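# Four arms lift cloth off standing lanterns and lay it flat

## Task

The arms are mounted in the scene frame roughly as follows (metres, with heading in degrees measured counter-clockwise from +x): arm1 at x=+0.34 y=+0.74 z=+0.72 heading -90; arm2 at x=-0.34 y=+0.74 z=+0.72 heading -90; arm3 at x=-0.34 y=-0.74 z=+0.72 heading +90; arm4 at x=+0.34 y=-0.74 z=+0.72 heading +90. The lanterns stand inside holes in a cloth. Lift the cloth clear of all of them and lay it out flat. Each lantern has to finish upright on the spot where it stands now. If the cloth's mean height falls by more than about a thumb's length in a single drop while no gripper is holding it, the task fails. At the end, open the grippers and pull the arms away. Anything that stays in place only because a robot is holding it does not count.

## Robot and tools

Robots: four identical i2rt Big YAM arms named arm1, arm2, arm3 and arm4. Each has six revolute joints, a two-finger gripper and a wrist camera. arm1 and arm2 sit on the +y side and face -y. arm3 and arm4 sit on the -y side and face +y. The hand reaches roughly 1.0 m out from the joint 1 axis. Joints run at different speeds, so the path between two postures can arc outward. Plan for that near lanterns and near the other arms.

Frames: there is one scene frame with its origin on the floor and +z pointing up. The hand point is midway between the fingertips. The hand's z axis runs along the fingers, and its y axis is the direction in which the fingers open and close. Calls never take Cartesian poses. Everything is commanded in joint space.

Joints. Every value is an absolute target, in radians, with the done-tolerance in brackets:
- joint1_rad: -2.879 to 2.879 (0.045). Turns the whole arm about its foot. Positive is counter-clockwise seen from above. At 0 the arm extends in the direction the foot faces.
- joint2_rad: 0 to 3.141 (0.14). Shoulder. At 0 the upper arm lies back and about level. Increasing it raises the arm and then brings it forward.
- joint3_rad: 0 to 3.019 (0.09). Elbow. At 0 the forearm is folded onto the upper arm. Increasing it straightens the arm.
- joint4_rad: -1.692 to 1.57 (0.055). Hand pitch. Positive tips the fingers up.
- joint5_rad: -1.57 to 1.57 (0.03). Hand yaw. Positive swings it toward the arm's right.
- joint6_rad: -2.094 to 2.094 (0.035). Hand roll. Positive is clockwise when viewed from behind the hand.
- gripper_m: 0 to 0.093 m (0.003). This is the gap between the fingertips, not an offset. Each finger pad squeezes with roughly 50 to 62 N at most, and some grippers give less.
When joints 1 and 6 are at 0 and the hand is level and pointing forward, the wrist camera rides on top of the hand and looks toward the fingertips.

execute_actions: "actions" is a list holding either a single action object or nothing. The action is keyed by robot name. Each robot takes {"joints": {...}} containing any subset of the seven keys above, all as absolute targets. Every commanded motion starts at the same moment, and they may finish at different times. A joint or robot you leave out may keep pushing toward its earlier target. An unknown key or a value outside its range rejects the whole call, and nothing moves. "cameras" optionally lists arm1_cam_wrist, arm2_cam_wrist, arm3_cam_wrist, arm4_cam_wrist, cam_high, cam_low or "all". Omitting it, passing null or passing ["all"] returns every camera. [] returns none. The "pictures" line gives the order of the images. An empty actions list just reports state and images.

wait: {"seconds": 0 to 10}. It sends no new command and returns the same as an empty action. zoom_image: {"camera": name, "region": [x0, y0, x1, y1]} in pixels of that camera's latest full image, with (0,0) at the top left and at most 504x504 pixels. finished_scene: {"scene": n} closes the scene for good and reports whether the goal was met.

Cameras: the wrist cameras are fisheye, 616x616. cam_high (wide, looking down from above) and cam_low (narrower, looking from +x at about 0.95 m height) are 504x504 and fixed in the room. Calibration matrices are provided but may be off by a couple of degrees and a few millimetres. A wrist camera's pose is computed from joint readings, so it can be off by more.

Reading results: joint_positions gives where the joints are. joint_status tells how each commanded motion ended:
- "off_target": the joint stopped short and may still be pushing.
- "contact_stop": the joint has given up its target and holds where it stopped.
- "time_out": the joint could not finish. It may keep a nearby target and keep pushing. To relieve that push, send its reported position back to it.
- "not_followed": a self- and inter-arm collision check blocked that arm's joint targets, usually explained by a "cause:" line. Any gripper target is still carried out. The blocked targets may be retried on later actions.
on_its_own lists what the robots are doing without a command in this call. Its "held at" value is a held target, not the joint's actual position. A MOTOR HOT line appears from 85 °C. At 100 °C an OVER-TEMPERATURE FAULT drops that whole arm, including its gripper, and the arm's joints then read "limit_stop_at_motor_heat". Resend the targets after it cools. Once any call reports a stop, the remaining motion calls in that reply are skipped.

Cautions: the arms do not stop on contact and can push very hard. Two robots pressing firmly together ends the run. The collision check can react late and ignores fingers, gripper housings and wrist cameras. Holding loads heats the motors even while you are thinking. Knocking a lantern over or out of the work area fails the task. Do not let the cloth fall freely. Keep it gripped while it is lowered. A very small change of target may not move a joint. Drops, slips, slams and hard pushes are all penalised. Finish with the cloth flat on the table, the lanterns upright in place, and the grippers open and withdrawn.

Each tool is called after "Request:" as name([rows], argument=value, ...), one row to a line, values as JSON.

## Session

Request:
execute_actions(actions=[], cameras=["cam_high", "cam_low"])

Scene clock: 0.00 s.
Motor temperatures (°C, as the motors report them): arm1=[23 25 34 20 22 21] | arm2=[21 23 33 24 20 22] | arm3=[22 24 36 21 22 22] | arm4=[20 25 31 21 20 22]
arm1.joint_positions: joint1_rad=+0.004 joint2_rad=+0.448 joint3_rad=+1.468 joint4_rad=-1.524 joint5_rad=-0.017 joint6_rad=-0.016 gripper_m=+0.094
arm1.joint_status: not commanded
arm1.hand: x=+0.3426 y=+0.6224 z=+1.3034 quat_wxyz=(-0.368, -0.592, -0.621, +0.360) (m; scene frame)
arm2.joint_positions: joint1_rad=-0.013 joint2_rad=+0.446 joint3_rad=+1.461 joint4_rad=-1.526 joint5_rad=+0.002 joint6_rad=+0.004 gripper_m=+0.094
arm2.joint_status: not commanded
arm2.hand: x=-0.3396 y=+0.6126 z=+1.3664 quat_wxyz=(-0.352, -0.621, -0.601, +0.360) (m; scene frame)
arm3.joint_positions: joint1_rad=+0.009 joint2_rad=+0.439 joint3_rad=+1.449 joint4_rad=-1.519 joint5_rad=-0.011 joint6_rad=+0.005 gripper_m=+0.095
arm3.joint_status: not commanded
arm3.hand: x=-0.3465 y=-0.6188 z=+1.3324 quat_wxyz=(-0.350, +0.624, -0.592, -0.370) (m; scene frame)
arm4.joint_positions: joint1_rad=+0.002 joint2_rad=+0.439 joint3_rad=+1.476 joint4_rad=-1.542 joint5_rad=+0.004 joint6_rad=+0.007 gripper_m=+0.094
arm4.joint_status: not commanded
arm4.hand: x=+0.3418 y=-0.6272 z=+1.3910 quat_wxyz=(-0.367, +0.594, -0.621, -0.357) (m; scene frame)
pictures: cam_high, cam_low
Images, in order (width x height): cam_high 504x504, cam_low 504x504.

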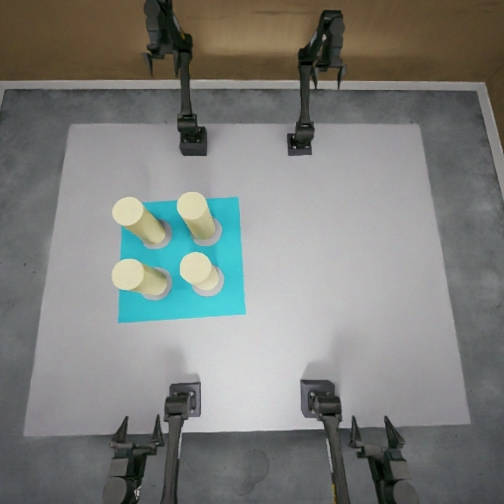

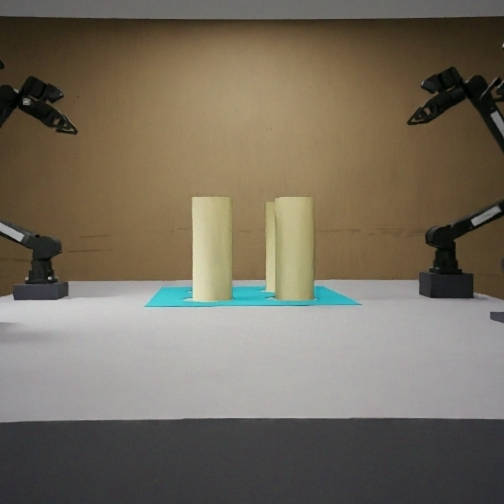

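Request:
zoom_image(camera="cam_high", region=[100, 180, 260, 340])

Region (100, 180, 260, 340) of cam_high's 504x504 image, scaled by 3.150, with more detail than that image has.

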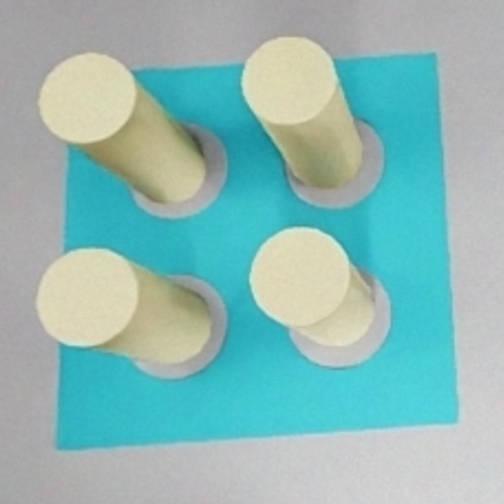

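Request:
execute_actions([
  {"arm1": {"joints": {"joint1_rad": -0.903, "joint2_rad": 2.004, "joint3_rad": 1.673, "joint4_rad": -1.0942, "joint5_rad": -0.0895, "joint6_rad": 0.622, "gripper_m": 0.08}}, "arm2": {"joints": {"joint1_rad": -0.752, "joint2_rad": 1.989, "joint3_rad": 1.4161, "joint4_rad": -0.8901, "joint5_rad": -0.0798, "joint6_rad": 0.7608, "gripper_m": 0.08}}, "arm3": {"joints": {"joint1_rad": 0.725, "joint2_rad": 1.838, "joint3_rad": 1.2768, "joint4_rad": -0.8889, "joint5_rad": 0.0708, "joint6_rad": -0.8732, "gripper_m": 0.08}}, "arm4": {"joints": {"joint1_rad": 0.840, "joint2_rad": 2.095, "joint3_rad": 1.549, "joint4_rad": -0.8769, "joint5_rad": 0.0746, "joint6_rad": -0.8273, "gripper_m": 0.08}}},
], cameras=["all"])

Scene clock: 121.93 s.
Motor temperatures (°C, as the motors report them): arm1=[23 24 36 20 22 21] | arm2=[21 23 34 24 20 22] | arm3=[22 23 38 21 22 22] | arm4=[20 25 33 21 20 22]
arm1.joint_positions: joint1_rad=-0.905 joint2_rad=+2.011 joint3_rad=+1.651 joint4_rad=-1.094 joint5_rad=-0.091 joint6_rad=+0.610 gripper_m=+0.080
arm1.joint_status: all done
arm1.hand: x=-0.1451 y=+0.3323 z=+0.8132 quat_wxyz=(-0.078, -0.996, -0.038, +0.022) (m; scene frame)
arm2.joint_positions: joint1_rad=-0.761 joint2_rad=+2.002 joint3_rad=+1.412 joint4_rad=-0.903 joint5_rad=-0.081 joint6_rad=+0.750 gripper_m=+0.080
arm2.joint_status: all done
arm2.hand: x=-0.7296 y=+0.3172 z=+0.7948 quat_wxyz=(-0.054, -0.998, -0.025, -0.001) (m; scene frame)
arm3.joint_positions: joint1_rad=+0.731 joint2_rad=+1.848 joint3_rad=+1.270 joint4_rad=-0.907 joint5_rad=+0.072 joint6_rad=-0.860 gripper_m=+0.080
arm3.joint_status: all done
arm3.hand: x=-0.6958 y=-0.3493 z=+0.7984 quat_wxyz=(-0.060, +0.998, +0.028, +0.001) (m; scene frame)
arm4.joint_positions: joint1_rad=+0.849 joint2_rad=+2.096 joint3_rad=+1.541 joint4_rad=-0.885 joint5_rad=+0.076 joint6_rad=-0.814 gripper_m=+0.080
arm4.joint_status: all done
arm4.hand: x=-0.1121 y=-0.2998 z=+0.8112 quat_wxyz=(-0.077, +0.996, +0.026, -0.021) (m; scene frame)
pictures: arm1_cam_wrist, arm2_cam_wrist, arm3_cam_wrist, arm4_cam_wrist, cam_high, cam_low
camera_calibration (this result's frames):
arm1_cam_wrist: T_world_to_cam=[[-0.0801711, 0.983923, -0.15959, -0.206196], [0.833416, 0.153995, 0.530757, -0.358524], [0.5468, -0.0904533, -0.832363, 0.916792], [0, 0, 0, 1]] pos_world=[-0.219034, 0.341019, 0.920486]
arm2_cam_wrist: T_world_to_cam=[[-0.0436106, 0.992488, -0.114308, -0.248685], [0.803755, 0.10281, 0.58601, 0.0924544], [0.59336, -0.0663194, -0.802201, 1.21335], [0, 0, 0, 1]] pos_world=[-0.805108, 0.31778, 0.890743]
arm3_cam_wrist: T_world_to_cam=[[-0.0583285, 0.991569, 0.115713, 0.214701], [0.812902, -0.0201052, 0.582053, 0.102172], [0.579472, 0.128013, -0.804876, 1.21556], [0, 0, 0, 1]] pos_world=[-0.774915, -0.366445, 0.894061]
arm4_cam_wrist: T_world_to_cam=[[-0.0557649, 0.986331, 0.155053, 0.162144], [0.83153, -0.040082, 0.554031, -0.365703], [0.552673, 0.159827, -0.817929, 0.893985], [0, 0, 0, 1]] pos_world=[-0.180946, -0.317469, 0.908687]
Images, in order (width x height): arm1_cam_wrist 616x616, arm2_cam_wrist 616x616, arm3_cam_wrist 616x616, arm4_cam_wrist 616x616, cam_high 504x504, cam_low 504x504.

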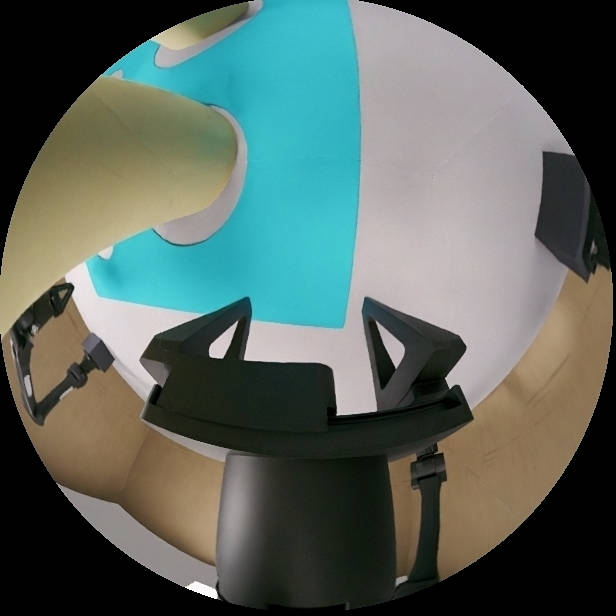

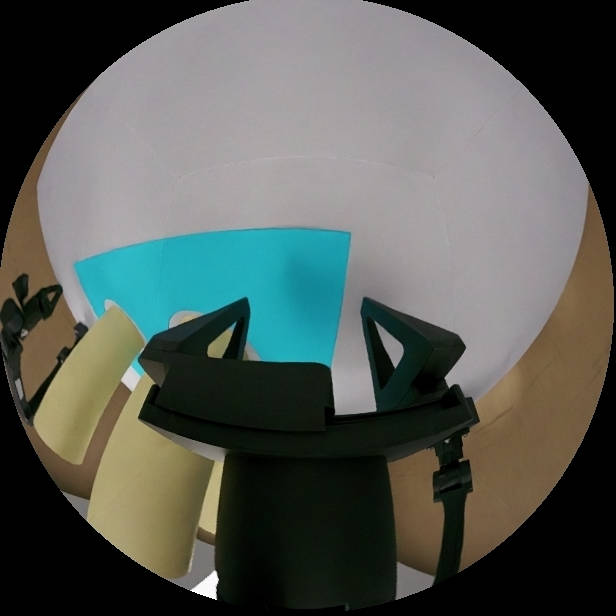

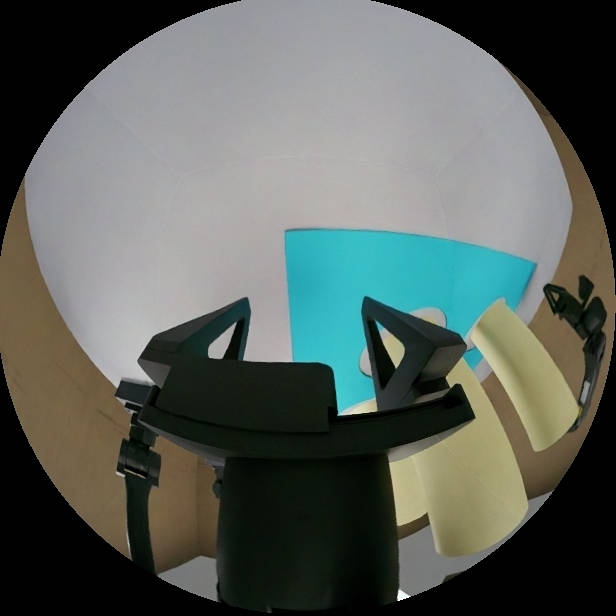

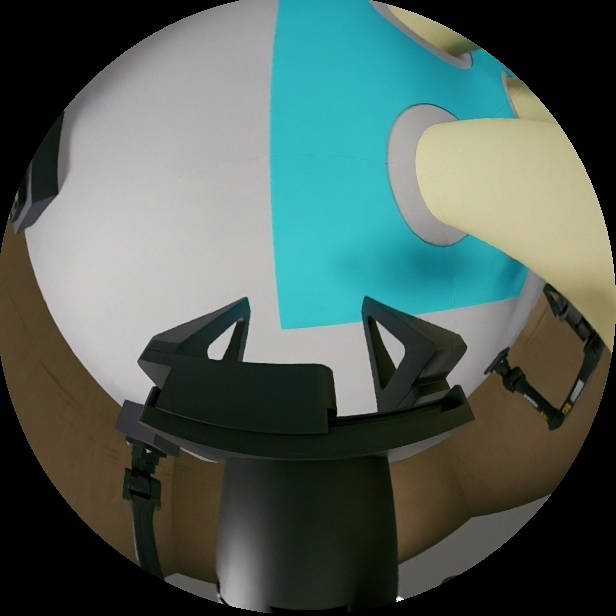

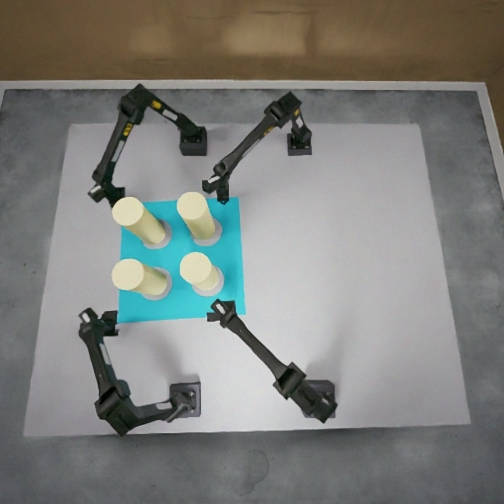

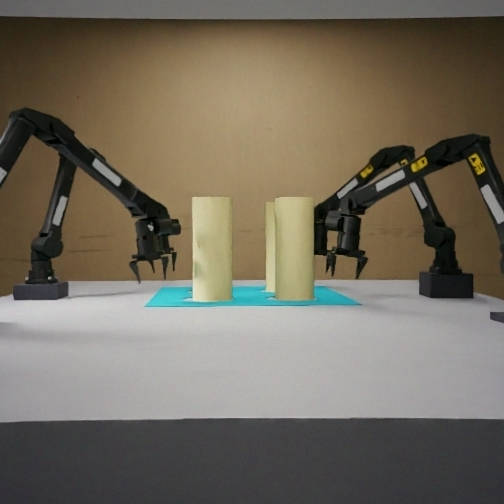

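Request:
zoom_image(camera="arm1_cam_wrist", region=[220, 240, 420, 380])

Request:
zoom_image(camera="arm2_cam_wrist", region=[220, 200, 420, 380])

Request:
zoom_image(camera="arm3_cam_wrist", region=[200, 200, 400, 380])

Request:
zoom_image(camera="arm4_cam_wrist", region=[200, 240, 400, 380])

Region (220, 240, 420, 380) of arm1_cam_wrist's 616x616 image, scaled by 2.520, with more detail than that image has; it fills the top 353 rows of this view, and the rest is white.

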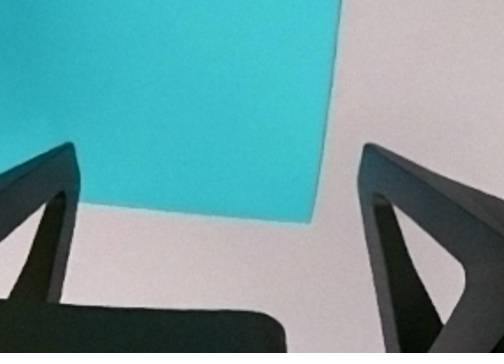

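Region (220, 200, 420, 380) of arm2_cam_wrist's 616x616 image, scaled by 2.520, with more detail than that image has; it fills the top 454 rows of this view, and the rest is white.

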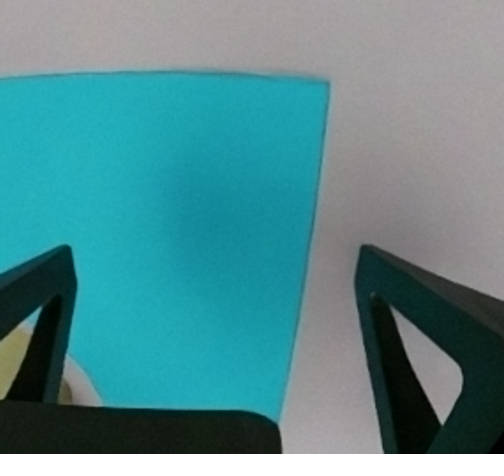

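Region (200, 200, 400, 380) of arm3_cam_wrist's 616x616 image, scaled by 2.520, with more detail than that image has; it fills the top 454 rows of this view, and the rest is white.

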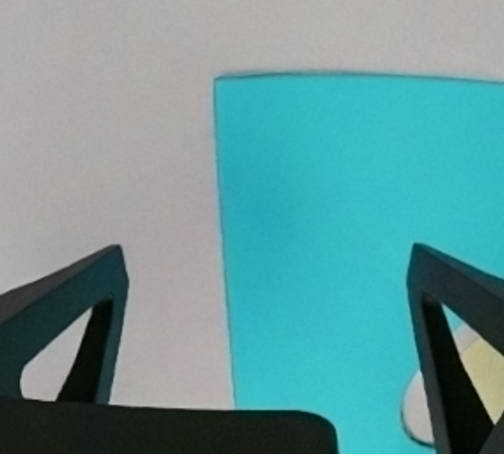

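Region (200, 240, 400, 380) of arm4_cam_wrist's 616x616 image, scaled by 2.520, with more detail than that image has; it fills the top 353 rows of this view, and the rest is white.

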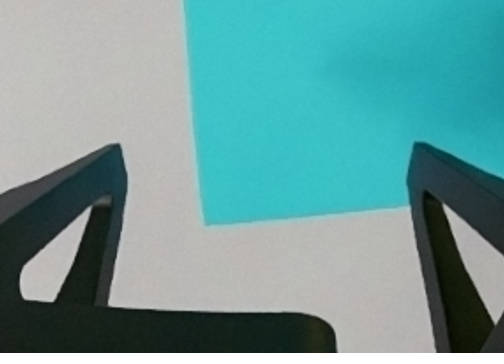

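Request:
execute_actions([
  {"arm1": {"joints": {"joint1_rad": -0.8834, "joint2_rad": 2.016, "joint3_rad": 1.529, "joint4_rad": -0.988, "joint5_rad": -0.0887, "joint6_rad": 0.646}}, "arm2": {"joints": {"joint1_rad": -0.7345, "joint2_rad": 2.011, "joint3_rad": 1.342, "joint4_rad": -0.780, "joint5_rad": -0.0793, "joint6_rad": 0.779}}, "arm3": {"joints": {"joint1_rad": 0.684, "joint2_rad": 1.892, "joint3_rad": 1.237, "joint4_rad": -0.782, "joint5_rad": 0.0669, "joint6_rad": -0.931}}, "arm4": {"joints": {"joint1_rad": 0.791, "joint2_rad": 2.153, "joint3_rad": 1.494, "joint4_rad": -0.796, "joint5_rad": 0.0708, "joint6_rad": -0.886}}},
], cameras=["arm1_cam_wrist", "arm2_cam_wrist", "arm3_cam_wrist", "arm4_cam_wrist"])

Scene clock: 183.40 s.
Motor temperatures (°C, as the motors report them): arm1=[23 28 39 20 22 21] | arm2=[21 26 34 24 20 22] | arm3=[22 26 38 21 22 22] | arm4=[20 28 33 21 20 22]
arm1.joint_positions: joint1_rad=-0.886 joint2_rad=+2.018 joint3_rad=+1.522 joint4_rad=-0.999 joint5_rad=-0.091 joint6_rad=+0.634 gripper_m=+0.080
arm1.joint_status: all done
arm1.hand: x=-0.1152 y=+0.3413 z=+0.7632 quat_wxyz=(-0.066, -0.997, -0.035, +0.005) (m; scene frame)
arm2.joint_positions: joint1_rad=-0.739 joint2_rad=+2.008 joint3_rad=+1.346 joint4_rad=-0.797 joint5_rad=-0.081 joint6_rad=+0.769 gripper_m=+0.080
arm2.joint_status: all done
arm2.hand: x=-0.7162 y=+0.3128 z=+0.7720 quat_wxyz=(-0.067, -0.997, -0.027, +0.010) (m; scene frame)
arm3.joint_positions: joint1_rad=+0.680 joint2_rad=+1.891 joint3_rad=+1.237 joint4_rad=-0.801 joint5_rad=+0.069 joint6_rad=-0.917 gripper_m=+0.080
arm3.joint_status: all done
arm3.hand: x=-0.6790 y=-0.3275 z=+0.7683 quat_wxyz=(-0.071, +0.997, +0.031, -0.006) (m; scene frame)
arm4.joint_positions: joint1_rad=+0.792 joint2_rad=+2.148 joint3_rad=+1.493 joint4_rad=-0.807 joint5_rad=+0.073 joint6_rad=-0.872 gripper_m=+0.080
arm4.joint_status: all done
arm4.hand: x=-0.0782 y=-0.2841 z=+0.7658 quat_wxyz=(-0.068, +0.997, +0.027, -0.010) (m; scene frame)
pictures: arm1_cam_wrist, arm2_cam_wrist, arm3_cam_wrist, arm4_cam_wrist
camera_calibration (this result's frames):
arm1_cam_wrist: T_world_to_cam=[[-0.0707081, 0.988018, -0.137192, -0.238037], [0.815261, 0.13649, 0.562778, -0.378844], [0.57476, -0.0720546, -0.815143, 0.843436], [0, 0, 0, 1]] pos_world=[-0.192748, 0.347666, 0.86807]
arm2_cam_wrist: T_world_to_cam=[[-0.0502468, 0.989191, -0.137757, -0.231992], [0.815504, 0.120263, 0.566118, 0.113852], [0.576565, -0.0838959, -0.812732, 1.18839], [0, 0, 0, 1]] pos_world=[-0.789689, 0.315493, 0.869432]
arm3_cam_wrist: T_world_to_cam=[[-0.0629413, 0.988504, 0.137472, 0.176672], [0.822018, -0.0267673, 0.568831, 0.120633], [0.565972, 0.148808, -0.810884, 1.1811], [0, 0, 0, 1]] pos_world=[-0.756511, -0.347169, 0.864826]
arm4_cam_wrist: T_world_to_cam=[[-0.0597563, 0.988622, 0.138041, 0.169018], [0.819171, -0.0304572, 0.57274, -0.380638], [0.570428, 0.147304, -0.808031, 0.825917], [0, 0, 0, 1]] pos_world=[-0.149218, -0.300349, 0.862042]
Images, in order (width x height): arm1_cam_wrist 616x616, arm2_cam_wrist 616x616, arm3_cam_wrist 616x616, arm4_cam_wrist 616x616.

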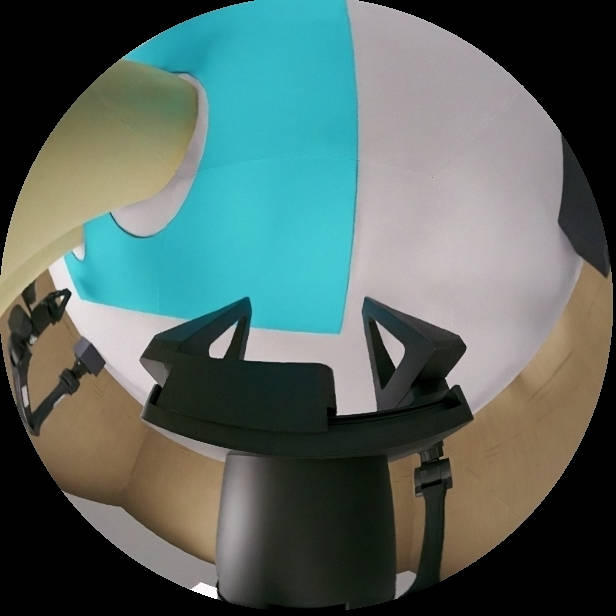

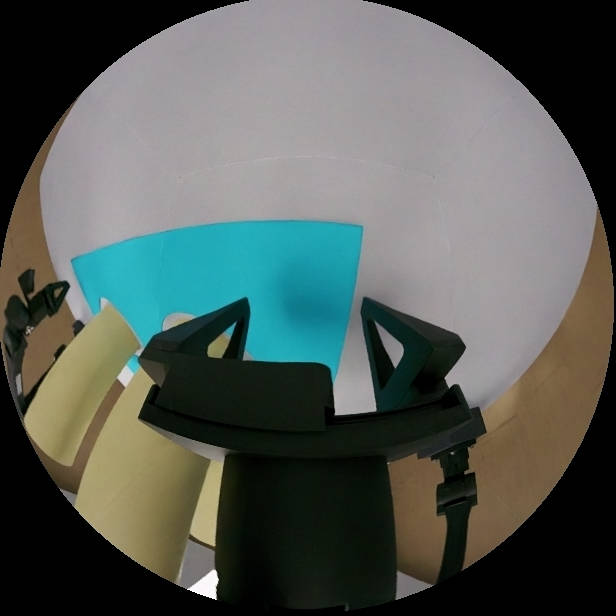

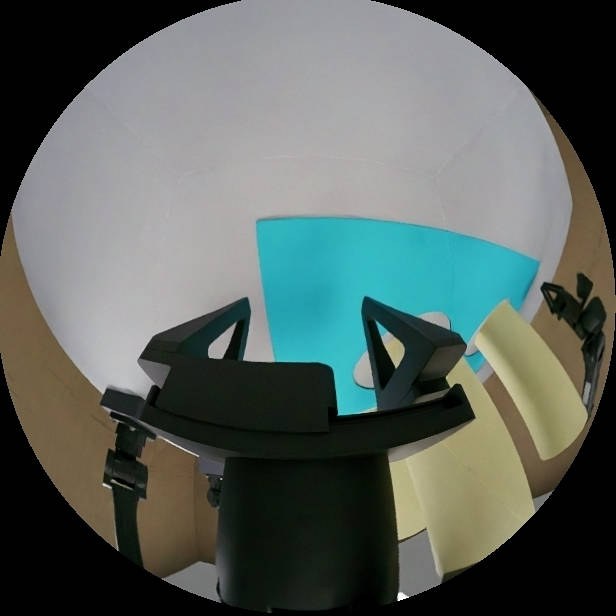

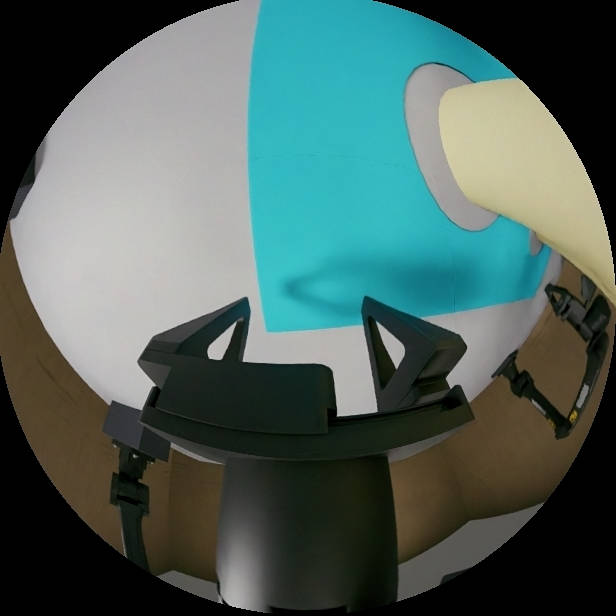

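Request:
execute_actions(actions=[], cameras=["cam_high"])

Scene clock: 194.23 s.
Motor temperatures (°C, as the motors report them): arm1=[23 28 38 20 22 21] | arm2=[21 26 33 24 20 22] | arm3=[22 26 37 21 22 22] | arm4=[20 28 33 21 20 22]
arm1.joint_positions: joint1_rad=-0.886 joint2_rad=+2.018 joint3_rad=+1.522 joint4_rad=-0.999 joint5_rad=-0.091 joint6_rad=+0.634 gripper_m=+0.080
arm1.joint_status: all done
arm1.hand: x=-0.1152 y=+0.3413 z=+0.7632 quat_wxyz=(-0.066, -0.997, -0.035, +0.005) (m; scene frame)
arm2.joint_positions: joint1_rad=-0.739 joint2_rad=+2.008 joint3_rad=+1.346 joint4_rad=-0.797 joint5_rad=-0.081 joint6_rad=+0.769 gripper_m=+0.080
arm2.joint_status: all done
arm2.hand: x=-0.7162 y=+0.3128 z=+0.7720 quat_wxyz=(-0.067, -0.997, -0.027, +0.010) (m; scene frame)
arm3.joint_positions: joint1_rad=+0.680 joint2_rad=+1.891 joint3_rad=+1.237 joint4_rad=-0.801 joint5_rad=+0.069 joint6_rad=-0.918 gripper_m=+0.080
arm3.joint_status: all done
arm3.hand: x=-0.6790 y=-0.3275 z=+0.7683 quat_wxyz=(-0.071, +0.997, +0.031, -0.006) (m; scene frame)
arm4.joint_positions: joint1_rad=+0.792 joint2_rad=+2.148 joint3_rad=+1.493 joint4_rad=-0.807 joint5_rad=+0.073 joint6_rad=-0.872 gripper_m=+0.080
arm4.joint_status: all done
arm4.hand: x=-0.0782 y=-0.2841 z=+0.7658 quat_wxyz=(-0.068, +0.997, +0.028, -0.010) (m; scene frame)
pictures: cam_high
Images, in order (width x height): cam_high 504x504.

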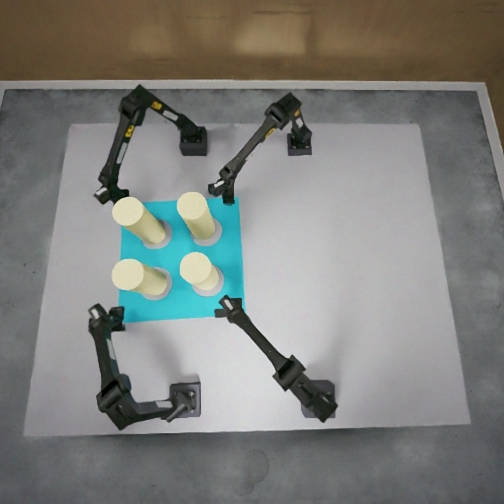

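Request:
execute_actions([
  {"arm1": {"joints": {"joint2_rad": 2.065, "joint3_rad": 1.503, "joint4_rad": -0.912}}, "arm2": {"joints": {"joint2_rad": 2.080, "joint3_rad": 1.331, "joint4_rad": -0.714}}, "arm3": {"joints": {"joint2_rad": 1.958, "joint3_rad": 1.218, "joint4_rad": -0.711}}, "arm4": {"joints": {"joint2_rad": 2.209, "joint3_rad": 1.489, "joint4_rad": -0.735}}},
], cameras=[])

Scene clock: 197.30 s.
Motor temperatures (°C, as the motors report them): arm1=[23 28 38 20 22 21] | arm2=[21 26 33 24 20 22] | arm3=[22 26 37 21 22 22] | arm4=[20 28 33 21 20 22]
arm1.joint_positions: joint1_rad=-0.885 joint2_rad=+2.059 joint3_rad=+1.505 joint4_rad=-0.921 joint5_rad=-0.090 joint6_rad=+0.635 gripper_m=+0.080
arm1.joint_status: all done
arm1.hand: x=-0.1200 y=+0.3367 z=+0.7352 quat_wxyz=(-0.072, -0.997, -0.035, +0.013) (m; scene frame)
arm2.joint_positions: joint1_rad=-0.738 joint2_rad=+2.076 joint3_rad=+1.340 joint4_rad=-0.726 joint5_rad=-0.080 joint6_rad=+0.769 gripper_m=+0.080
arm2.joint_status: all done
arm2.hand: x=-0.7170 y=+0.3119 z=+0.7340 quat_wxyz=(-0.065, -0.998, -0.027, +0.008) (m; scene frame)
arm3.joint_positions: joint1_rad=+0.680 joint2_rad=+1.953 joint3_rad=+1.221 joint4_rad=-0.725 joint5_rad=+0.068 joint6_rad=-0.919 gripper_m=+0.080
arm3.joint_status: all done
arm3.hand: x=-0.6796 y=-0.3265 z=+0.7329 quat_wxyz=(-0.069, +0.997, +0.031, -0.006) (m; scene frame)
arm4.joint_positions: joint1_rad=+0.792 joint2_rad=+2.189 joint3_rad=+1.493 joint4_rad=-0.744 joint5_rad=+0.073 joint6_rad=-0.873 gripper_m=+0.080
arm4.joint_status: all done
arm4.hand: x=-0.0831 y=-0.2790 z=+0.7434 quat_wxyz=(-0.077, +0.997, +0.028, -0.018) (m; scene frame)
pictures: none
No camera images: the call's "cameras" was empty. Leave "cameras" out to get every camera's image.

Request:
execute_actions([
  {"arm4": {"joints": {"joint2_rad": 2.225}}},
], cameras=["arm1_cam_wrist", "arm2_cam_wrist", "arm3_cam_wrist", "arm4_cam_wrist"])

Scene clock: 199.63 s.
Motor temperatures (°C, as the motors report them): arm1=[23 28 37 20 22 21] | arm2=[21 26 33 24 20 22] | arm3=[22 26 37 21 22 22] | arm4=[20 28 32 21 20 22]
arm1.joint_positions: joint1_rad=-0.885 joint2_rad=+2.059 joint3_rad=+1.505 joint4_rad=-0.921 joint5_rad=-0.090 joint6_rad=+0.635 gripper_m=+0.080
arm1.joint_status: not commanded
arm1.hand: x=-0.1200 y=+0.3367 z=+0.7352 quat_wxyz=(-0.072, -0.997, -0.035, +0.013) (m; scene frame)
arm2.joint_positions: joint1_rad=-0.738 joint2_rad=+2.076 joint3_rad=+1.340 joint4_rad=-0.726 joint5_rad=-0.080 joint6_rad=+0.769 gripper_m=+0.080
arm2.joint_status: not commanded
arm2.hand: x=-0.7170 y=+0.3119 z=+0.7340 quat_wxyz=(-0.065, -0.998, -0.027, +0.008) (m; scene frame)
arm3.joint_positions: joint1_rad=+0.680 joint2_rad=+1.953 joint3_rad=+1.221 joint4_rad=-0.725 joint5_rad=+0.068 joint6_rad=-0.919 gripper_m=+0.080
arm3.joint_status: not commanded
arm3.hand: x=-0.6796 y=-0.3265 z=+0.7329 quat_wxyz=(-0.069, +0.997, +0.031, -0.006) (m; scene frame)
arm4.joint_positions: joint1_rad=+0.792 joint2_rad=+2.189 joint3_rad=+1.493 joint4_rad=-0.744 joint5_rad=+0.073 joint6_rad=-0.873 gripper_m=+0.080
arm4.joint_status: all done
arm4.hand: x=-0.0831 y=-0.2790 z=+0.7431 quat_wxyz=(-0.077, +0.997, +0.028, -0.018) (m; scene frame)
pictures: arm1_cam_wrist, arm2_cam_wrist, arm3_cam_wrist, arm4_cam_wrist
camera_calibration (this result's frames):
arm1_cam_wrist: T_world_to_cam=[[-0.0720121, 0.986262, -0.148669, -0.228866], [0.824031, 0.14281, 0.54825, -0.348914], [0.561949, -0.0830273, -0.822994, 0.830969], [0, 0, 0, 1]] pos_world=[-0.195927, 0.344543, 0.84115]
arm2_cam_wrist: T_world_to_cam=[[-0.0498058, 0.989719, -0.134073, -0.238933], [0.814026, 0.118006, 0.568715, 0.133853], [0.578689, -0.0808137, -0.811534, 1.15759], [0, 0, 0, 1]] pos_world=[-0.790747, 0.31423, 0.831268]
arm3_cam_wrist: T_world_to_cam=[[-0.0643029, 0.988767, 0.134923, 0.181523], [0.821283, -0.0243693, 0.570001, 0.140661], [0.566886, 0.147463, -0.81049, 1.15245], [0, 0, 0, 1]] pos_world=[-0.75716, -0.346001, 0.829385]
arm4_cam_wrist: T_world_to_cam=[[-0.0591239, 0.986205, 0.154607, 0.153874], [0.827869, -0.0381006, 0.559626, -0.355194], [0.557797, 0.161081, -0.814196, 0.816974], [0, 0, 0, 1]] pos_world=[-0.152553, -0.296884, 0.840163]
Images, in order (width x height): arm1_cam_wrist 616x616, arm2_cam_wrist 616x616, arm3_cam_wrist 616x616, arm4_cam_wrist 616x616.

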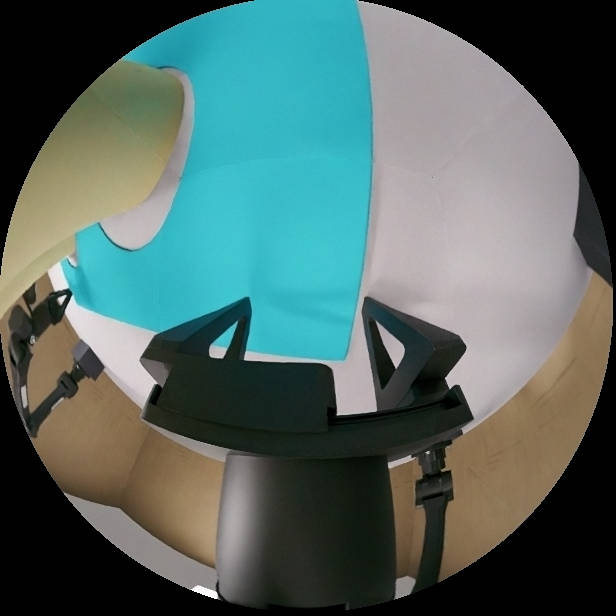

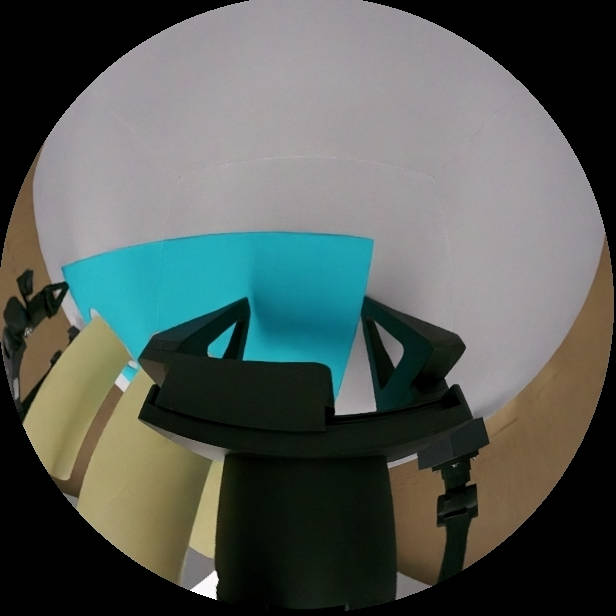

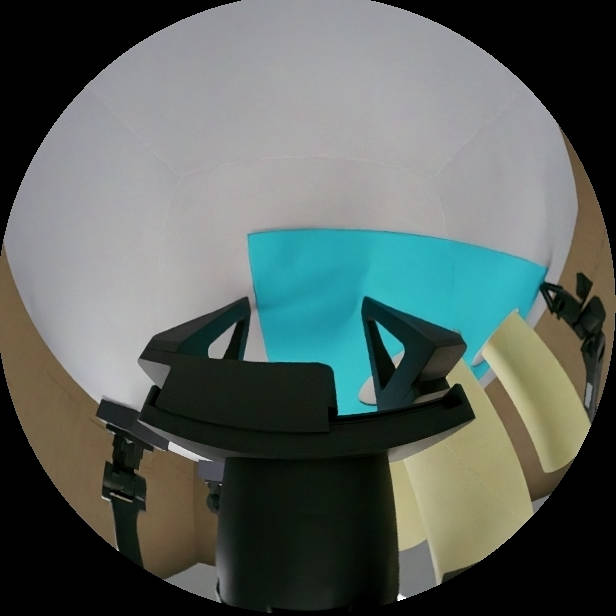

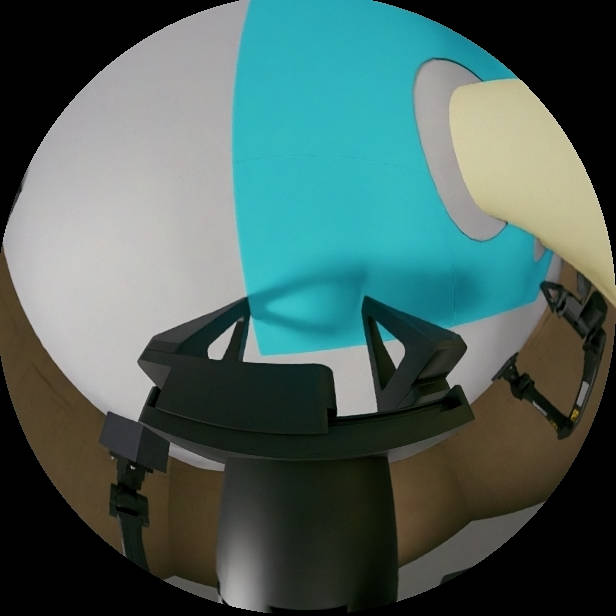

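Request:
execute_actions([
  {"arm1": {"joints": {"gripper_m": 0}}, "arm2": {"joints": {"gripper_m": 0}}, "arm3": {"joints": {"gripper_m": 0}}, "arm4": {"joints": {"gripper_m": 0}}},
], cameras=["cam_high"])

Scene clock: 201.43 s.
Motor temperatures (°C, as the motors report them): arm1=[23 28 37 20 22 21] | arm2=[21 26 33 24 20 22] | arm3=[22 26 37 21 22 22] | arm4=[20 28 32 21 20 22]
arm1.joint_positions: joint1_rad=-0.885 joint2_rad=+2.059 joint3_rad=+1.505 joint4_rad=-0.921 joint5_rad=-0.090 joint6_rad=+0.635 gripper_m=+0.003
arm1.joint_status: gripper_m off_target (ended at +0.003, target +0.000)
arm1.hand: x=-0.1199 y=+0.3366 z=+0.7352 quat_wxyz=(-0.072, -0.997, -0.035, +0.013) (m; scene frame)
arm2.joint_positions: joint1_rad=-0.738 joint2_rad=+2.076 joint3_rad=+1.340 joint4_rad=-0.726 joint5_rad=-0.080 joint6_rad=+0.769 gripper_m=+0.003
arm2.joint_status: gripper_m off_target (ended at +0.003, target +0.000)
arm2.hand: x=-0.7171 y=+0.3120 z=+0.7340 quat_wxyz=(-0.064, -0.998, -0.027, +0.009) (m; scene frame)
arm3.joint_positions: joint1_rad=+0.680 joint2_rad=+1.953 joint3_rad=+1.220 joint4_rad=-0.725 joint5_rad=+0.067 joint6_rad=-0.919 gripper_m=+0.001
arm3.joint_status: all done
arm3.hand: x=-0.6794 y=-0.3271 z=+0.7326 quat_wxyz=(-0.069, +0.997, +0.032, -0.006) (m; scene frame)
arm4.joint_positions: joint1_rad=+0.792 joint2_rad=+2.196 joint3_rad=+1.493 joint4_rad=-0.738 joint5_rad=+0.072 joint6_rad=-0.873 gripper_m=+0.003
arm4.joint_status: gripper_m off_target (ended at +0.003, target +0.000)
arm4.hand: x=-0.0830 y=-0.2792 z=+0.7390 quat_wxyz=(-0.076, +0.997, +0.028, -0.017) (m; scene frame)
pictures: cam_high
Images, in order (width x height): cam_high 504x504.

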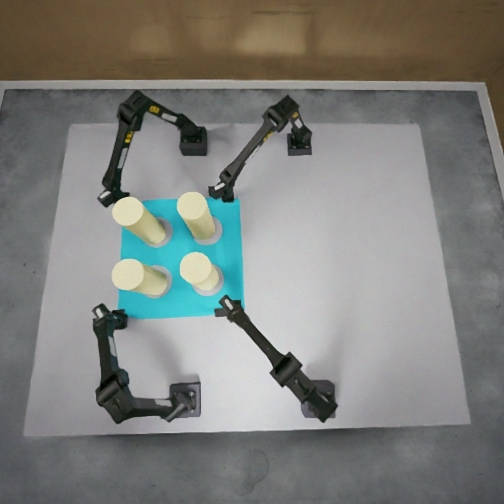

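Request:
execute_actions(actions=[], cameras=["arm3_cam_wrist"])

Scene clock: 202.43 s.
Motor temperatures (°C, as the motors report them): arm1=[23 28 37 20 22 21] | arm2=[21 26 33 24 20 22] | arm3=[22 26 37 21 22 22] | arm4=[20 28 32 21 20 22]
arm1.joint_positions: joint1_rad=-0.885 joint2_rad=+2.059 joint3_rad=+1.505 joint4_rad=-0.921 joint5_rad=-0.090 joint6_rad=+0.635 gripper_m=+0.003
arm1.joint_status: gripper_m off_target (ended at +0.003, target +0.000)
arm1.hand: x=-0.1199 y=+0.3366 z=+0.7352 quat_wxyz=(-0.072, -0.997, -0.035, +0.013) (m; scene frame)
arm2.joint_positions: joint1_rad=-0.738 joint2_rad=+2.076 joint3_rad=+1.340 joint4_rad=-0.726 joint5_rad=-0.080 joint6_rad=+0.769 gripper_m=+0.003
arm2.joint_status: gripper_m off_target (ended at +0.003, target +0.000)
arm2.hand: x=-0.7171 y=+0.3120 z=+0.7340 quat_wxyz=(-0.064, -0.998, -0.027, +0.009) (m; scene frame)
arm3.joint_positions: joint1_rad=+0.680 joint2_rad=+1.953 joint3_rad=+1.220 joint4_rad=-0.725 joint5_rad=+0.067 joint6_rad=-0.919 gripper_m=+0.001
arm3.joint_status: all done
arm3.hand: x=-0.6794 y=-0.3271 z=+0.7326 quat_wxyz=(-0.069, +0.997, +0.032, -0.006) (m; scene frame)
arm4.joint_positions: joint1_rad=+0.792 joint2_rad=+2.196 joint3_rad=+1.493 joint4_rad=-0.738 joint5_rad=+0.072 joint6_rad=-0.873 gripper_m=+0.003
arm4.joint_status: gripper_m off_target (ended at +0.003, target +0.000)
arm4.hand: x=-0.0830 y=-0.2792 z=+0.7390 quat_wxyz=(-0.076, +0.997, +0.028, -0.017) (m; scene frame)
pictures: arm3_cam_wrist
camera_calibration (this result's frames):
arm3_cam_wrist: T_world_to_cam=[[-0.0651591, 0.988896, 0.133565, 0.182673], [0.821166, -0.0229106, 0.570229, 0.140986], [0.566957, 0.146835, -0.810555, 1.15207], [0, 0, 0, 1]] pos_world=[-0.757045, -0.346579, 0.829023]
Images, in order (width x height): arm3_cam_wrist 616x616.

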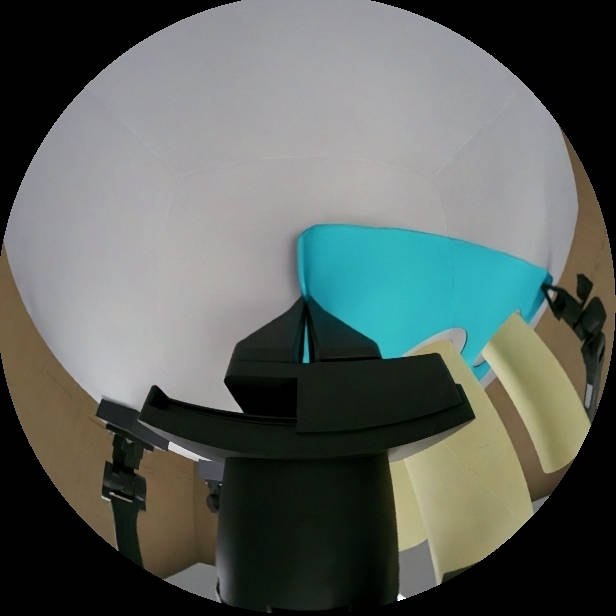

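Request:
execute_actions([
  {"arm1": {"joints": {"joint2_rad": 1.841, "joint3_rad": 1.468}}, "arm2": {"joints": {"joint2_rad": 1.826, "joint3_rad": 1.273}}, "arm3": {"joints": {"joint2_rad": 1.688, "joint3_rad": 1.163}}, "arm4": {"joints": {"joint2_rad": 1.970, "joint3_rad": 1.423}}},
], cameras=["arm3_cam_wrist", "cam_high"])

Scene clock: 254.53 s.
Motor temperatures (°C, as the motors report them): arm1=[23 29 36 20 22 21] | arm2=[21 26 32 24 20 22] | arm3=[22 27 36 21 22 22] | arm4=[20 28 32 21 20 22]
arm1.joint_positions: joint1_rad=-0.877 joint2_rad=+1.837 joint3_rad=+1.463 joint4_rad=-0.913 joint5_rad=-0.093 joint6_rad=+0.635 gripper_m=+0.003
arm1.joint_status: all done
arm1.hand: x=-0.1184 y=+0.3321 z=+0.8498 quat_wxyz=(-0.130, -0.987, -0.042, +0.084) (m; scene frame)
arm2.joint_positions: joint1_rad=-0.727 joint2_rad=+1.826 joint3_rad=+1.275 joint4_rad=-0.721 joint5_rad=-0.087 joint6_rad=+0.770 gripper_m=+0.003
arm2.joint_status: all done
arm2.hand: x=-0.7159 y=+0.3014 z=+0.8508 quat_wxyz=(-0.135, -0.988, -0.037, +0.072) (m; scene frame)
arm3.joint_positions: joint1_rad=+0.680 joint2_rad=+1.680 joint3_rad=+1.159 joint4_rad=-0.719 joint5_rad=+0.072 joint6_rad=-0.919 gripper_m=+0.001
arm3.joint_status: all done
arm3.hand: x=-0.6826 y=-0.3244 z=+0.8530 quat_wxyz=(-0.154, +0.985, +0.028, -0.073) (m; scene frame)
arm4.joint_positions: joint1_rad=+0.792 joint2_rad=+1.961 joint3_rad=+1.425 joint4_rad=-0.730 joint5_rad=+0.074 joint6_rad=-0.873 gripper_m=+0.003
arm4.joint_status: all done
arm4.hand: x=-0.0887 y=-0.2732 z=+0.8572 quat_wxyz=(-0.141, +0.987, +0.024, -0.075) (m; scene frame)
pictures: arm3_cam_wrist, cam_high
camera_calibration (this result's frames):
arm3_cam_wrist: T_world_to_cam=[[-0.0356826, 0.95204, 0.303885, 0.0265318], [0.892405, -0.106513, 0.438483, 0.208832], [0.449821, 0.286835, -0.845805, 1.24662], [0, 0, 0, 1]] pos_world=[-0.74617, -0.360588, 0.954762]
Images, in order (width x height): arm3_cam_wrist 616x616, cam_high 504x504.

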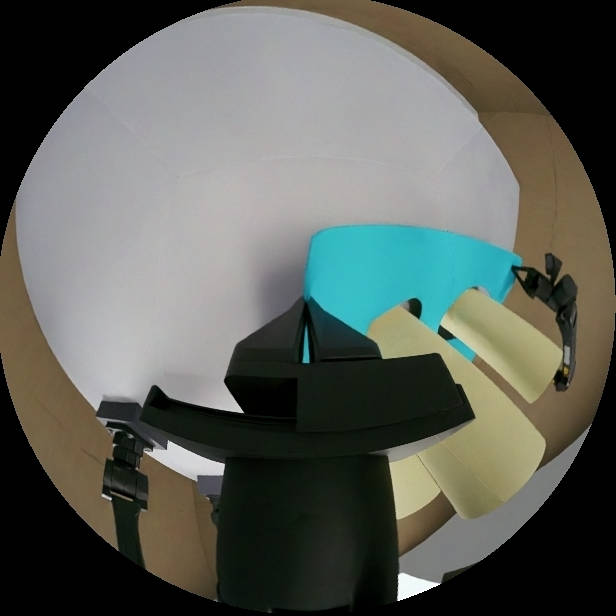

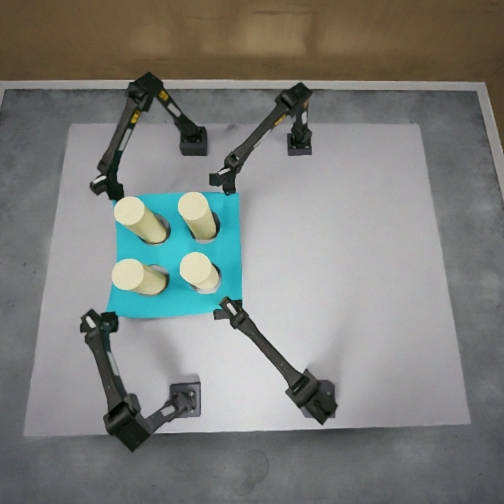

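Request:
execute_actions([
  {"arm1": {"joints": {"joint2_rad": 1.677}}, "arm2": {"joints": {"joint2_rad": 1.624, "joint3_rad": 1.252}}, "arm3": {"joints": {"joint2_rad": 1.487}}, "arm4": {"joints": {"joint2_rad": 1.782, "joint3_rad": 1.389}}},
], cameras=[])

Scene clock: 258.37 s.
Motor temperatures (°C, as the motors report them): arm1=[23 29 36 20 22 21] | arm2=[21 26 32 24 20 22] | arm3=[22 27 36 21 22 22] | arm4=[20 28 32 21 20 22]
arm1.joint_positions: joint1_rad=-0.877 joint2_rad=+1.674 joint3_rad=+1.462 joint4_rad=-0.913 joint5_rad=-0.093 joint6_rad=+0.635 gripper_m=+0.003
arm1.joint_status: all done
arm1.hand: x=-0.1152 y=+0.3357 z=+0.9453 quat_wxyz=(-0.179, -0.972, -0.045, +0.147) (m; scene frame)
arm2.joint_positions: joint1_rad=-0.727 joint2_rad=+1.624 joint3_rad=+1.245 joint4_rad=-0.721 joint5_rad=-0.087 joint6_rad=+0.770 gripper_m=+0.003
arm2.joint_status: all done
arm2.hand: x=-0.7129 y=+0.3045 z=+0.9511 quat_wxyz=(-0.195, -0.971, -0.040, +0.131) (m; scene frame)
arm3.joint_positions: joint1_rad=+0.680 joint2_rad=+1.480 joint3_rad=+1.154 joint4_rad=-0.719 joint5_rad=+0.072 joint6_rad=-0.919 gripper_m=+0.001
arm3.joint_status: all done
arm3.hand: x=-0.6822 y=-0.3265 z=+0.9549 quat_wxyz=(-0.227, +0.964, +0.024, -0.134) (m; scene frame)
arm4.joint_positions: joint1_rad=+0.792 joint2_rad=+1.774 joint3_rad=+1.385 joint4_rad=-0.730 joint5_rad=+0.074 joint6_rad=-0.873 gripper_m=+0.003
arm4.joint_status: all done
arm4.hand: x=-0.0848 y=-0.2778 z=+0.9536 quat_wxyz=(-0.195, +0.973, +0.021, -0.123) (m; scene frame)
pictures: none
No camera images: the call's "cameras" was empty. Leave "cameras" out to get every camera's image.

Request:
execute_actions([
  {"arm1": {"joints": {"joint2_rad": 1.550, "joint3_rad": 1.603}}, "arm2": {"joints": {"joint2_rad": 1.459, "joint3_rad": 1.348}}, "arm3": {"joints": {"joint2_rad": 1.330, "joint3_rad": 1.269}}, "arm4": {"joints": {"joint2_rad": 1.620, "joint3_rad": 1.458}}},
], cameras=[])

Scene clock: 262.73 s.
Motor temperatures (°C, as the motors report them): arm1=[23 29 37 20 22 21] | arm2=[21 26 33 24 20 22] | arm3=[22 27 37 21 22 22] | arm4=[20 28 32 21 20 22]
arm1.joint_positions: joint1_rad=-0.877 joint2_rad=+1.551 joint3_rad=+1.562 joint4_rad=-0.913 joint5_rad=-0.093 joint6_rad=+0.635 gripper_m=+0.003
arm1.joint_status: all done
arm1.hand: x=-0.1212 y=+0.3317 z=+1.0689 quat_wxyz=(-0.244, -0.940, -0.049, +0.232) (m; scene frame)
arm2.joint_positions: joint1_rad=-0.727 joint2_rad=+1.457 joint3_rad=+1.300 joint4_rad=-0.721 joint5_rad=-0.087 joint6_rad=+0.770 gripper_m=+0.003
arm2.joint_status: all done
arm2.hand: x=-0.7158 y=+0.3010 z=+1.0716 quat_wxyz=(-0.270, -0.940, -0.044, +0.206) (m; scene frame)
arm3.joint_positions: joint1_rad=+0.680 joint2_rad=+1.323 joint3_rad=+1.226 joint4_rad=-0.719 joint5_rad=+0.072 joint6_rad=-0.919 gripper_m=+0.001
arm3.joint_status: all done
arm3.hand: x=-0.6851 y=-0.3252 z=+1.0742 quat_wxyz=(-0.310, +0.928, +0.020, -0.204) (m; scene frame)
arm4.joint_positions: joint1_rad=+0.792 joint2_rad=+1.615 joint3_rad=+1.433 joint4_rad=-0.730 joint5_rad=+0.074 joint6_rad=-0.873 gripper_m=+0.003
arm4.joint_status: all done
arm4.hand: x=-0.0893 y=-0.2737 z=+1.0745 quat_wxyz=(-0.268, +0.944, +0.017, -0.190) (m; scene frame)
pictures: none
No camera images: the call's "cameras" was empty. Leave "cameras" out to get every camera's image.

Request:
execute_actions([
  {"arm1": {"joints": {"joint2_rad": 1.475, "joint3_rad": 1.709}}, "arm2": {"joints": {"joint2_rad": 1.356, "joint3_rad": 1.424}}, "arm3": {"joints": {"joint2_rad": 1.240, "joint3_rad": 1.364}}, "arm4": {"joints": {"joint2_rad": 1.506, "joint3_rad": 1.516}}},
], cameras=[])

Scene clock: 266.77 s.
Motor temperatures (°C, as the motors report them): arm1=[23 28 38 20 22 21] | arm2=[21 26 34 24 20 22] | arm3=[22 26 39 21 22 22] | arm4=[20 28 33 21 20 22]
arm1.joint_positions: joint1_rad=-0.877 joint2_rad=+1.480 joint3_rad=+1.656 joint4_rad=-0.913 joint5_rad=-0.093 joint6_rad=+0.635 gripper_m=+0.003
arm1.joint_status: all done
arm1.hand: x=-0.1181 y=+0.3353 z=+1.1632 quat_wxyz=(-0.291, -0.909, -0.051, +0.293) (m; scene frame)
arm2.joint_positions: joint1_rad=-0.727 joint2_rad=+1.350 joint3_rad=+1.366 joint4_rad=-0.721 joint5_rad=-0.087 joint6_rad=+0.770 gripper_m=+0.003
arm2.joint_status: all done
arm2.hand: x=-0.7118 y=+0.3052 z=+1.1677 quat_wxyz=(-0.326, -0.907, -0.046, +0.263) (m; scene frame)
arm3.joint_positions: joint1_rad=+0.680 joint2_rad=+1.237 joint3_rad=+1.312 joint4_rad=-0.719 joint5_rad=+0.072 joint6_rad=-0.919 gripper_m=+0.001
arm3.joint_status: all done
arm3.hand: x=-0.6832 y=-0.3290 z=+1.1674 quat_wxyz=(-0.370, +0.893, +0.016, -0.254) (m; scene frame)
arm4.joint_positions: joint1_rad=+0.792 joint2_rad=+1.501 joint3_rad=+1.482 joint4_rad=-0.730 joint5_rad=+0.073 joint6_rad=-0.873 gripper_m=+0.003
arm4.joint_status: all done
arm4.hand: x=-0.0841 y=-0.2798 z=+1.1706 quat_wxyz=(-0.324, +0.915, +0.014, -0.242) (m; scene frame)
pictures: none
No camera images: the call's "cameras" was empty. Leave "cameras" out to get every camera's image.

Request:
execute_actions([
  {"arm1": {"joints": {"joint2_rad": 1.455, "joint3_rad": 1.877}}, "arm2": {"joints": {"joint2_rad": 1.313, "joint3_rad": 1.567}}, "arm3": {"joints": {"joint2_rad": 1.209, "joint3_rad": 1.519}}, "arm4": {"joints": {"joint2_rad": 1.451, "joint3_rad": 1.640}}},
], cameras=["cam_low", "cam_high"])

Scene clock: 269.43 s.
Motor temperatures (°C, as the motors report them): arm1=[23 28 39 20 22 21] | arm2=[21 26 35 24 20 22] | arm3=[22 26 39 21 22 22] | arm4=[20 28 34 21 20 22]
arm1.joint_positions: joint1_rad=-0.878 joint2_rad=+1.465 joint3_rad=+1.826 joint4_rad=-0.913 joint5_rad=-0.092 joint6_rad=+0.635 gripper_m=+0.003
arm1.joint_status: all done
arm1.hand: x=-0.1200 y=+0.3353 z=+1.2675 quat_wxyz=(-0.340, -0.868, -0.052, +0.359) (m; scene frame)
arm2.joint_positions: joint1_rad=-0.727 joint2_rad=+1.306 joint3_rad=+1.507 joint4_rad=-0.721 joint5_rad=-0.087 joint6_rad=+0.770 gripper_m=+0.003
arm2.joint_status: all done
arm2.hand: x=-0.7130 y=+0.3036 z=+1.2735 quat_wxyz=(-0.384, -0.864, -0.048, +0.321) (m; scene frame)
arm3.joint_positions: joint1_rad=+0.680 joint2_rad=+1.211 joint3_rad=+1.468 joint4_rad=-0.719 joint5_rad=+0.072 joint6_rad=-0.919 gripper_m=+0.001
arm3.joint_status: all done
arm3.hand: x=-0.6854 y=-0.3282 z=+1.2726 quat_wxyz=(-0.430, +0.849, +0.012, -0.306) (m; scene frame)
arm4.joint_positions: joint1_rad=+0.792 joint2_rad=+1.447 joint3_rad=+1.599 joint4_rad=-0.730 joint5_rad=+0.073 joint6_rad=-0.873 gripper_m=+0.003
arm4.joint_status: all done
arm4.hand: x=-0.0843 y=-0.2800 z=+1.2702 quat_wxyz=(-0.380, +0.877, +0.010, -0.294) (m; scene frame)
pictures: cam_high, cam_low
Images, in order (width x height): cam_high 504x504, cam_low 504x504.

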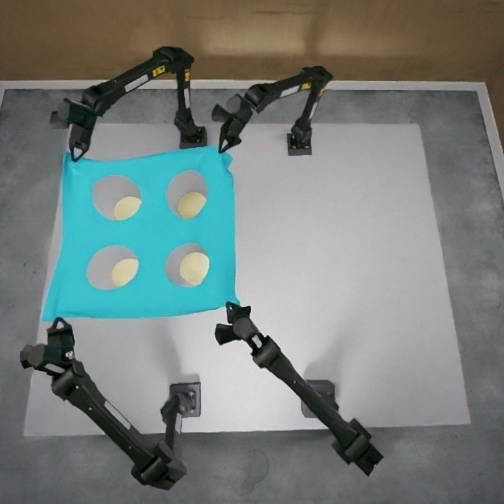

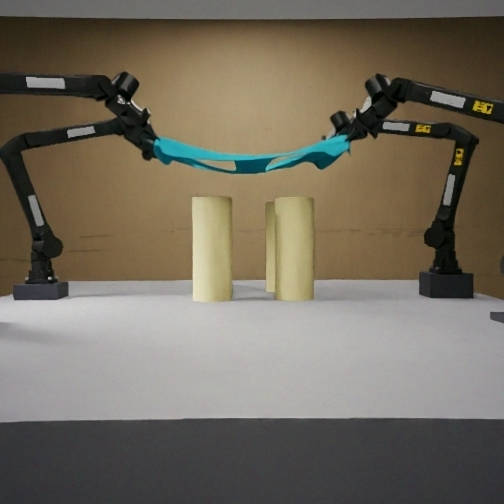

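Request:
execute_actions([
  {"arm1": {"joints": {"joint1_rad": -0.786, "joint2_rad": 1.312, "joint3_rad": 1.686, "joint6_rad": 0.734}}, "arm2": {"joints": {"joint1_rad": -0.614, "joint2_rad": 1.194, "joint3_rad": 1.409, "joint6_rad": 0.893}}, "arm3": {"joints": {"joint1_rad": 0.558, "joint2_rad": 1.089, "joint3_rad": 1.371, "joint6_rad": -1.041}}, "arm4": {"joints": {"joint1_rad": 0.692, "joint2_rad": 1.317, "joint3_rad": 1.480, "joint6_rad": -0.973}}},
], cameras=[])

Scene clock: 329.30 s.
Motor temperatures (°C, as the motors report them): arm1=[23 27 44 20 22 21] | arm2=[21 24 40 24 20 22] | arm3=[22 25 47 21 22 22] | arm4=[20 27 39 21 20 22]
arm1.joint_positions: joint1_rad=-0.781 joint2_rad=+1.316 joint3_rad=+1.683 joint4_rad=-0.913 joint5_rad=-0.091 joint6_rad=+0.721 gripper_m=+0.003
arm1.joint_status: all done
arm1.hand: x=-0.0385 y=+0.3341 z=+1.2704 quat_wxyz=(-0.373, -0.866, -0.057, +0.329) (m; scene frame)
arm2.joint_positions: joint1_rad=-0.598 joint2_rad=+1.188 joint3_rad=+1.416 joint4_rad=-0.721 joint5_rad=-0.086 joint6_rad=+0.880 gripper_m=+0.003
arm2.joint_status: all done
arm2.hand: x=-0.6291 y=+0.2948 z=+1.2829 quat_wxyz=(-0.428, -0.857, -0.056, +0.281) (m; scene frame)
arm3.joint_positions: joint1_rad=+0.545 joint2_rad=+1.092 joint3_rad=+1.371 joint4_rad=-0.719 joint5_rad=+0.072 joint6_rad=-1.027 gripper_m=+0.001
arm3.joint_status: all done
arm3.hand: x=-0.6015 y=-0.3222 z=+1.2749 quat_wxyz=(-0.472, +0.843, +0.000, -0.257) (m; scene frame)
arm4.joint_positions: joint1_rad=+0.689 joint2_rad=+1.312 joint3_rad=+1.483 joint4_rad=-0.730 joint5_rad=+0.071 joint6_rad=-0.960 gripper_m=+0.003
arm4.joint_status: all done
arm4.hand: x=-0.0038 y=-0.2795 z=+1.2802 quat_wxyz=(-0.412, +0.873, +0.002, -0.263) (m; scene frame)
pictures: none
No camera images: the call's "cameras" was empty. Leave "cameras" out to get every camera's image.


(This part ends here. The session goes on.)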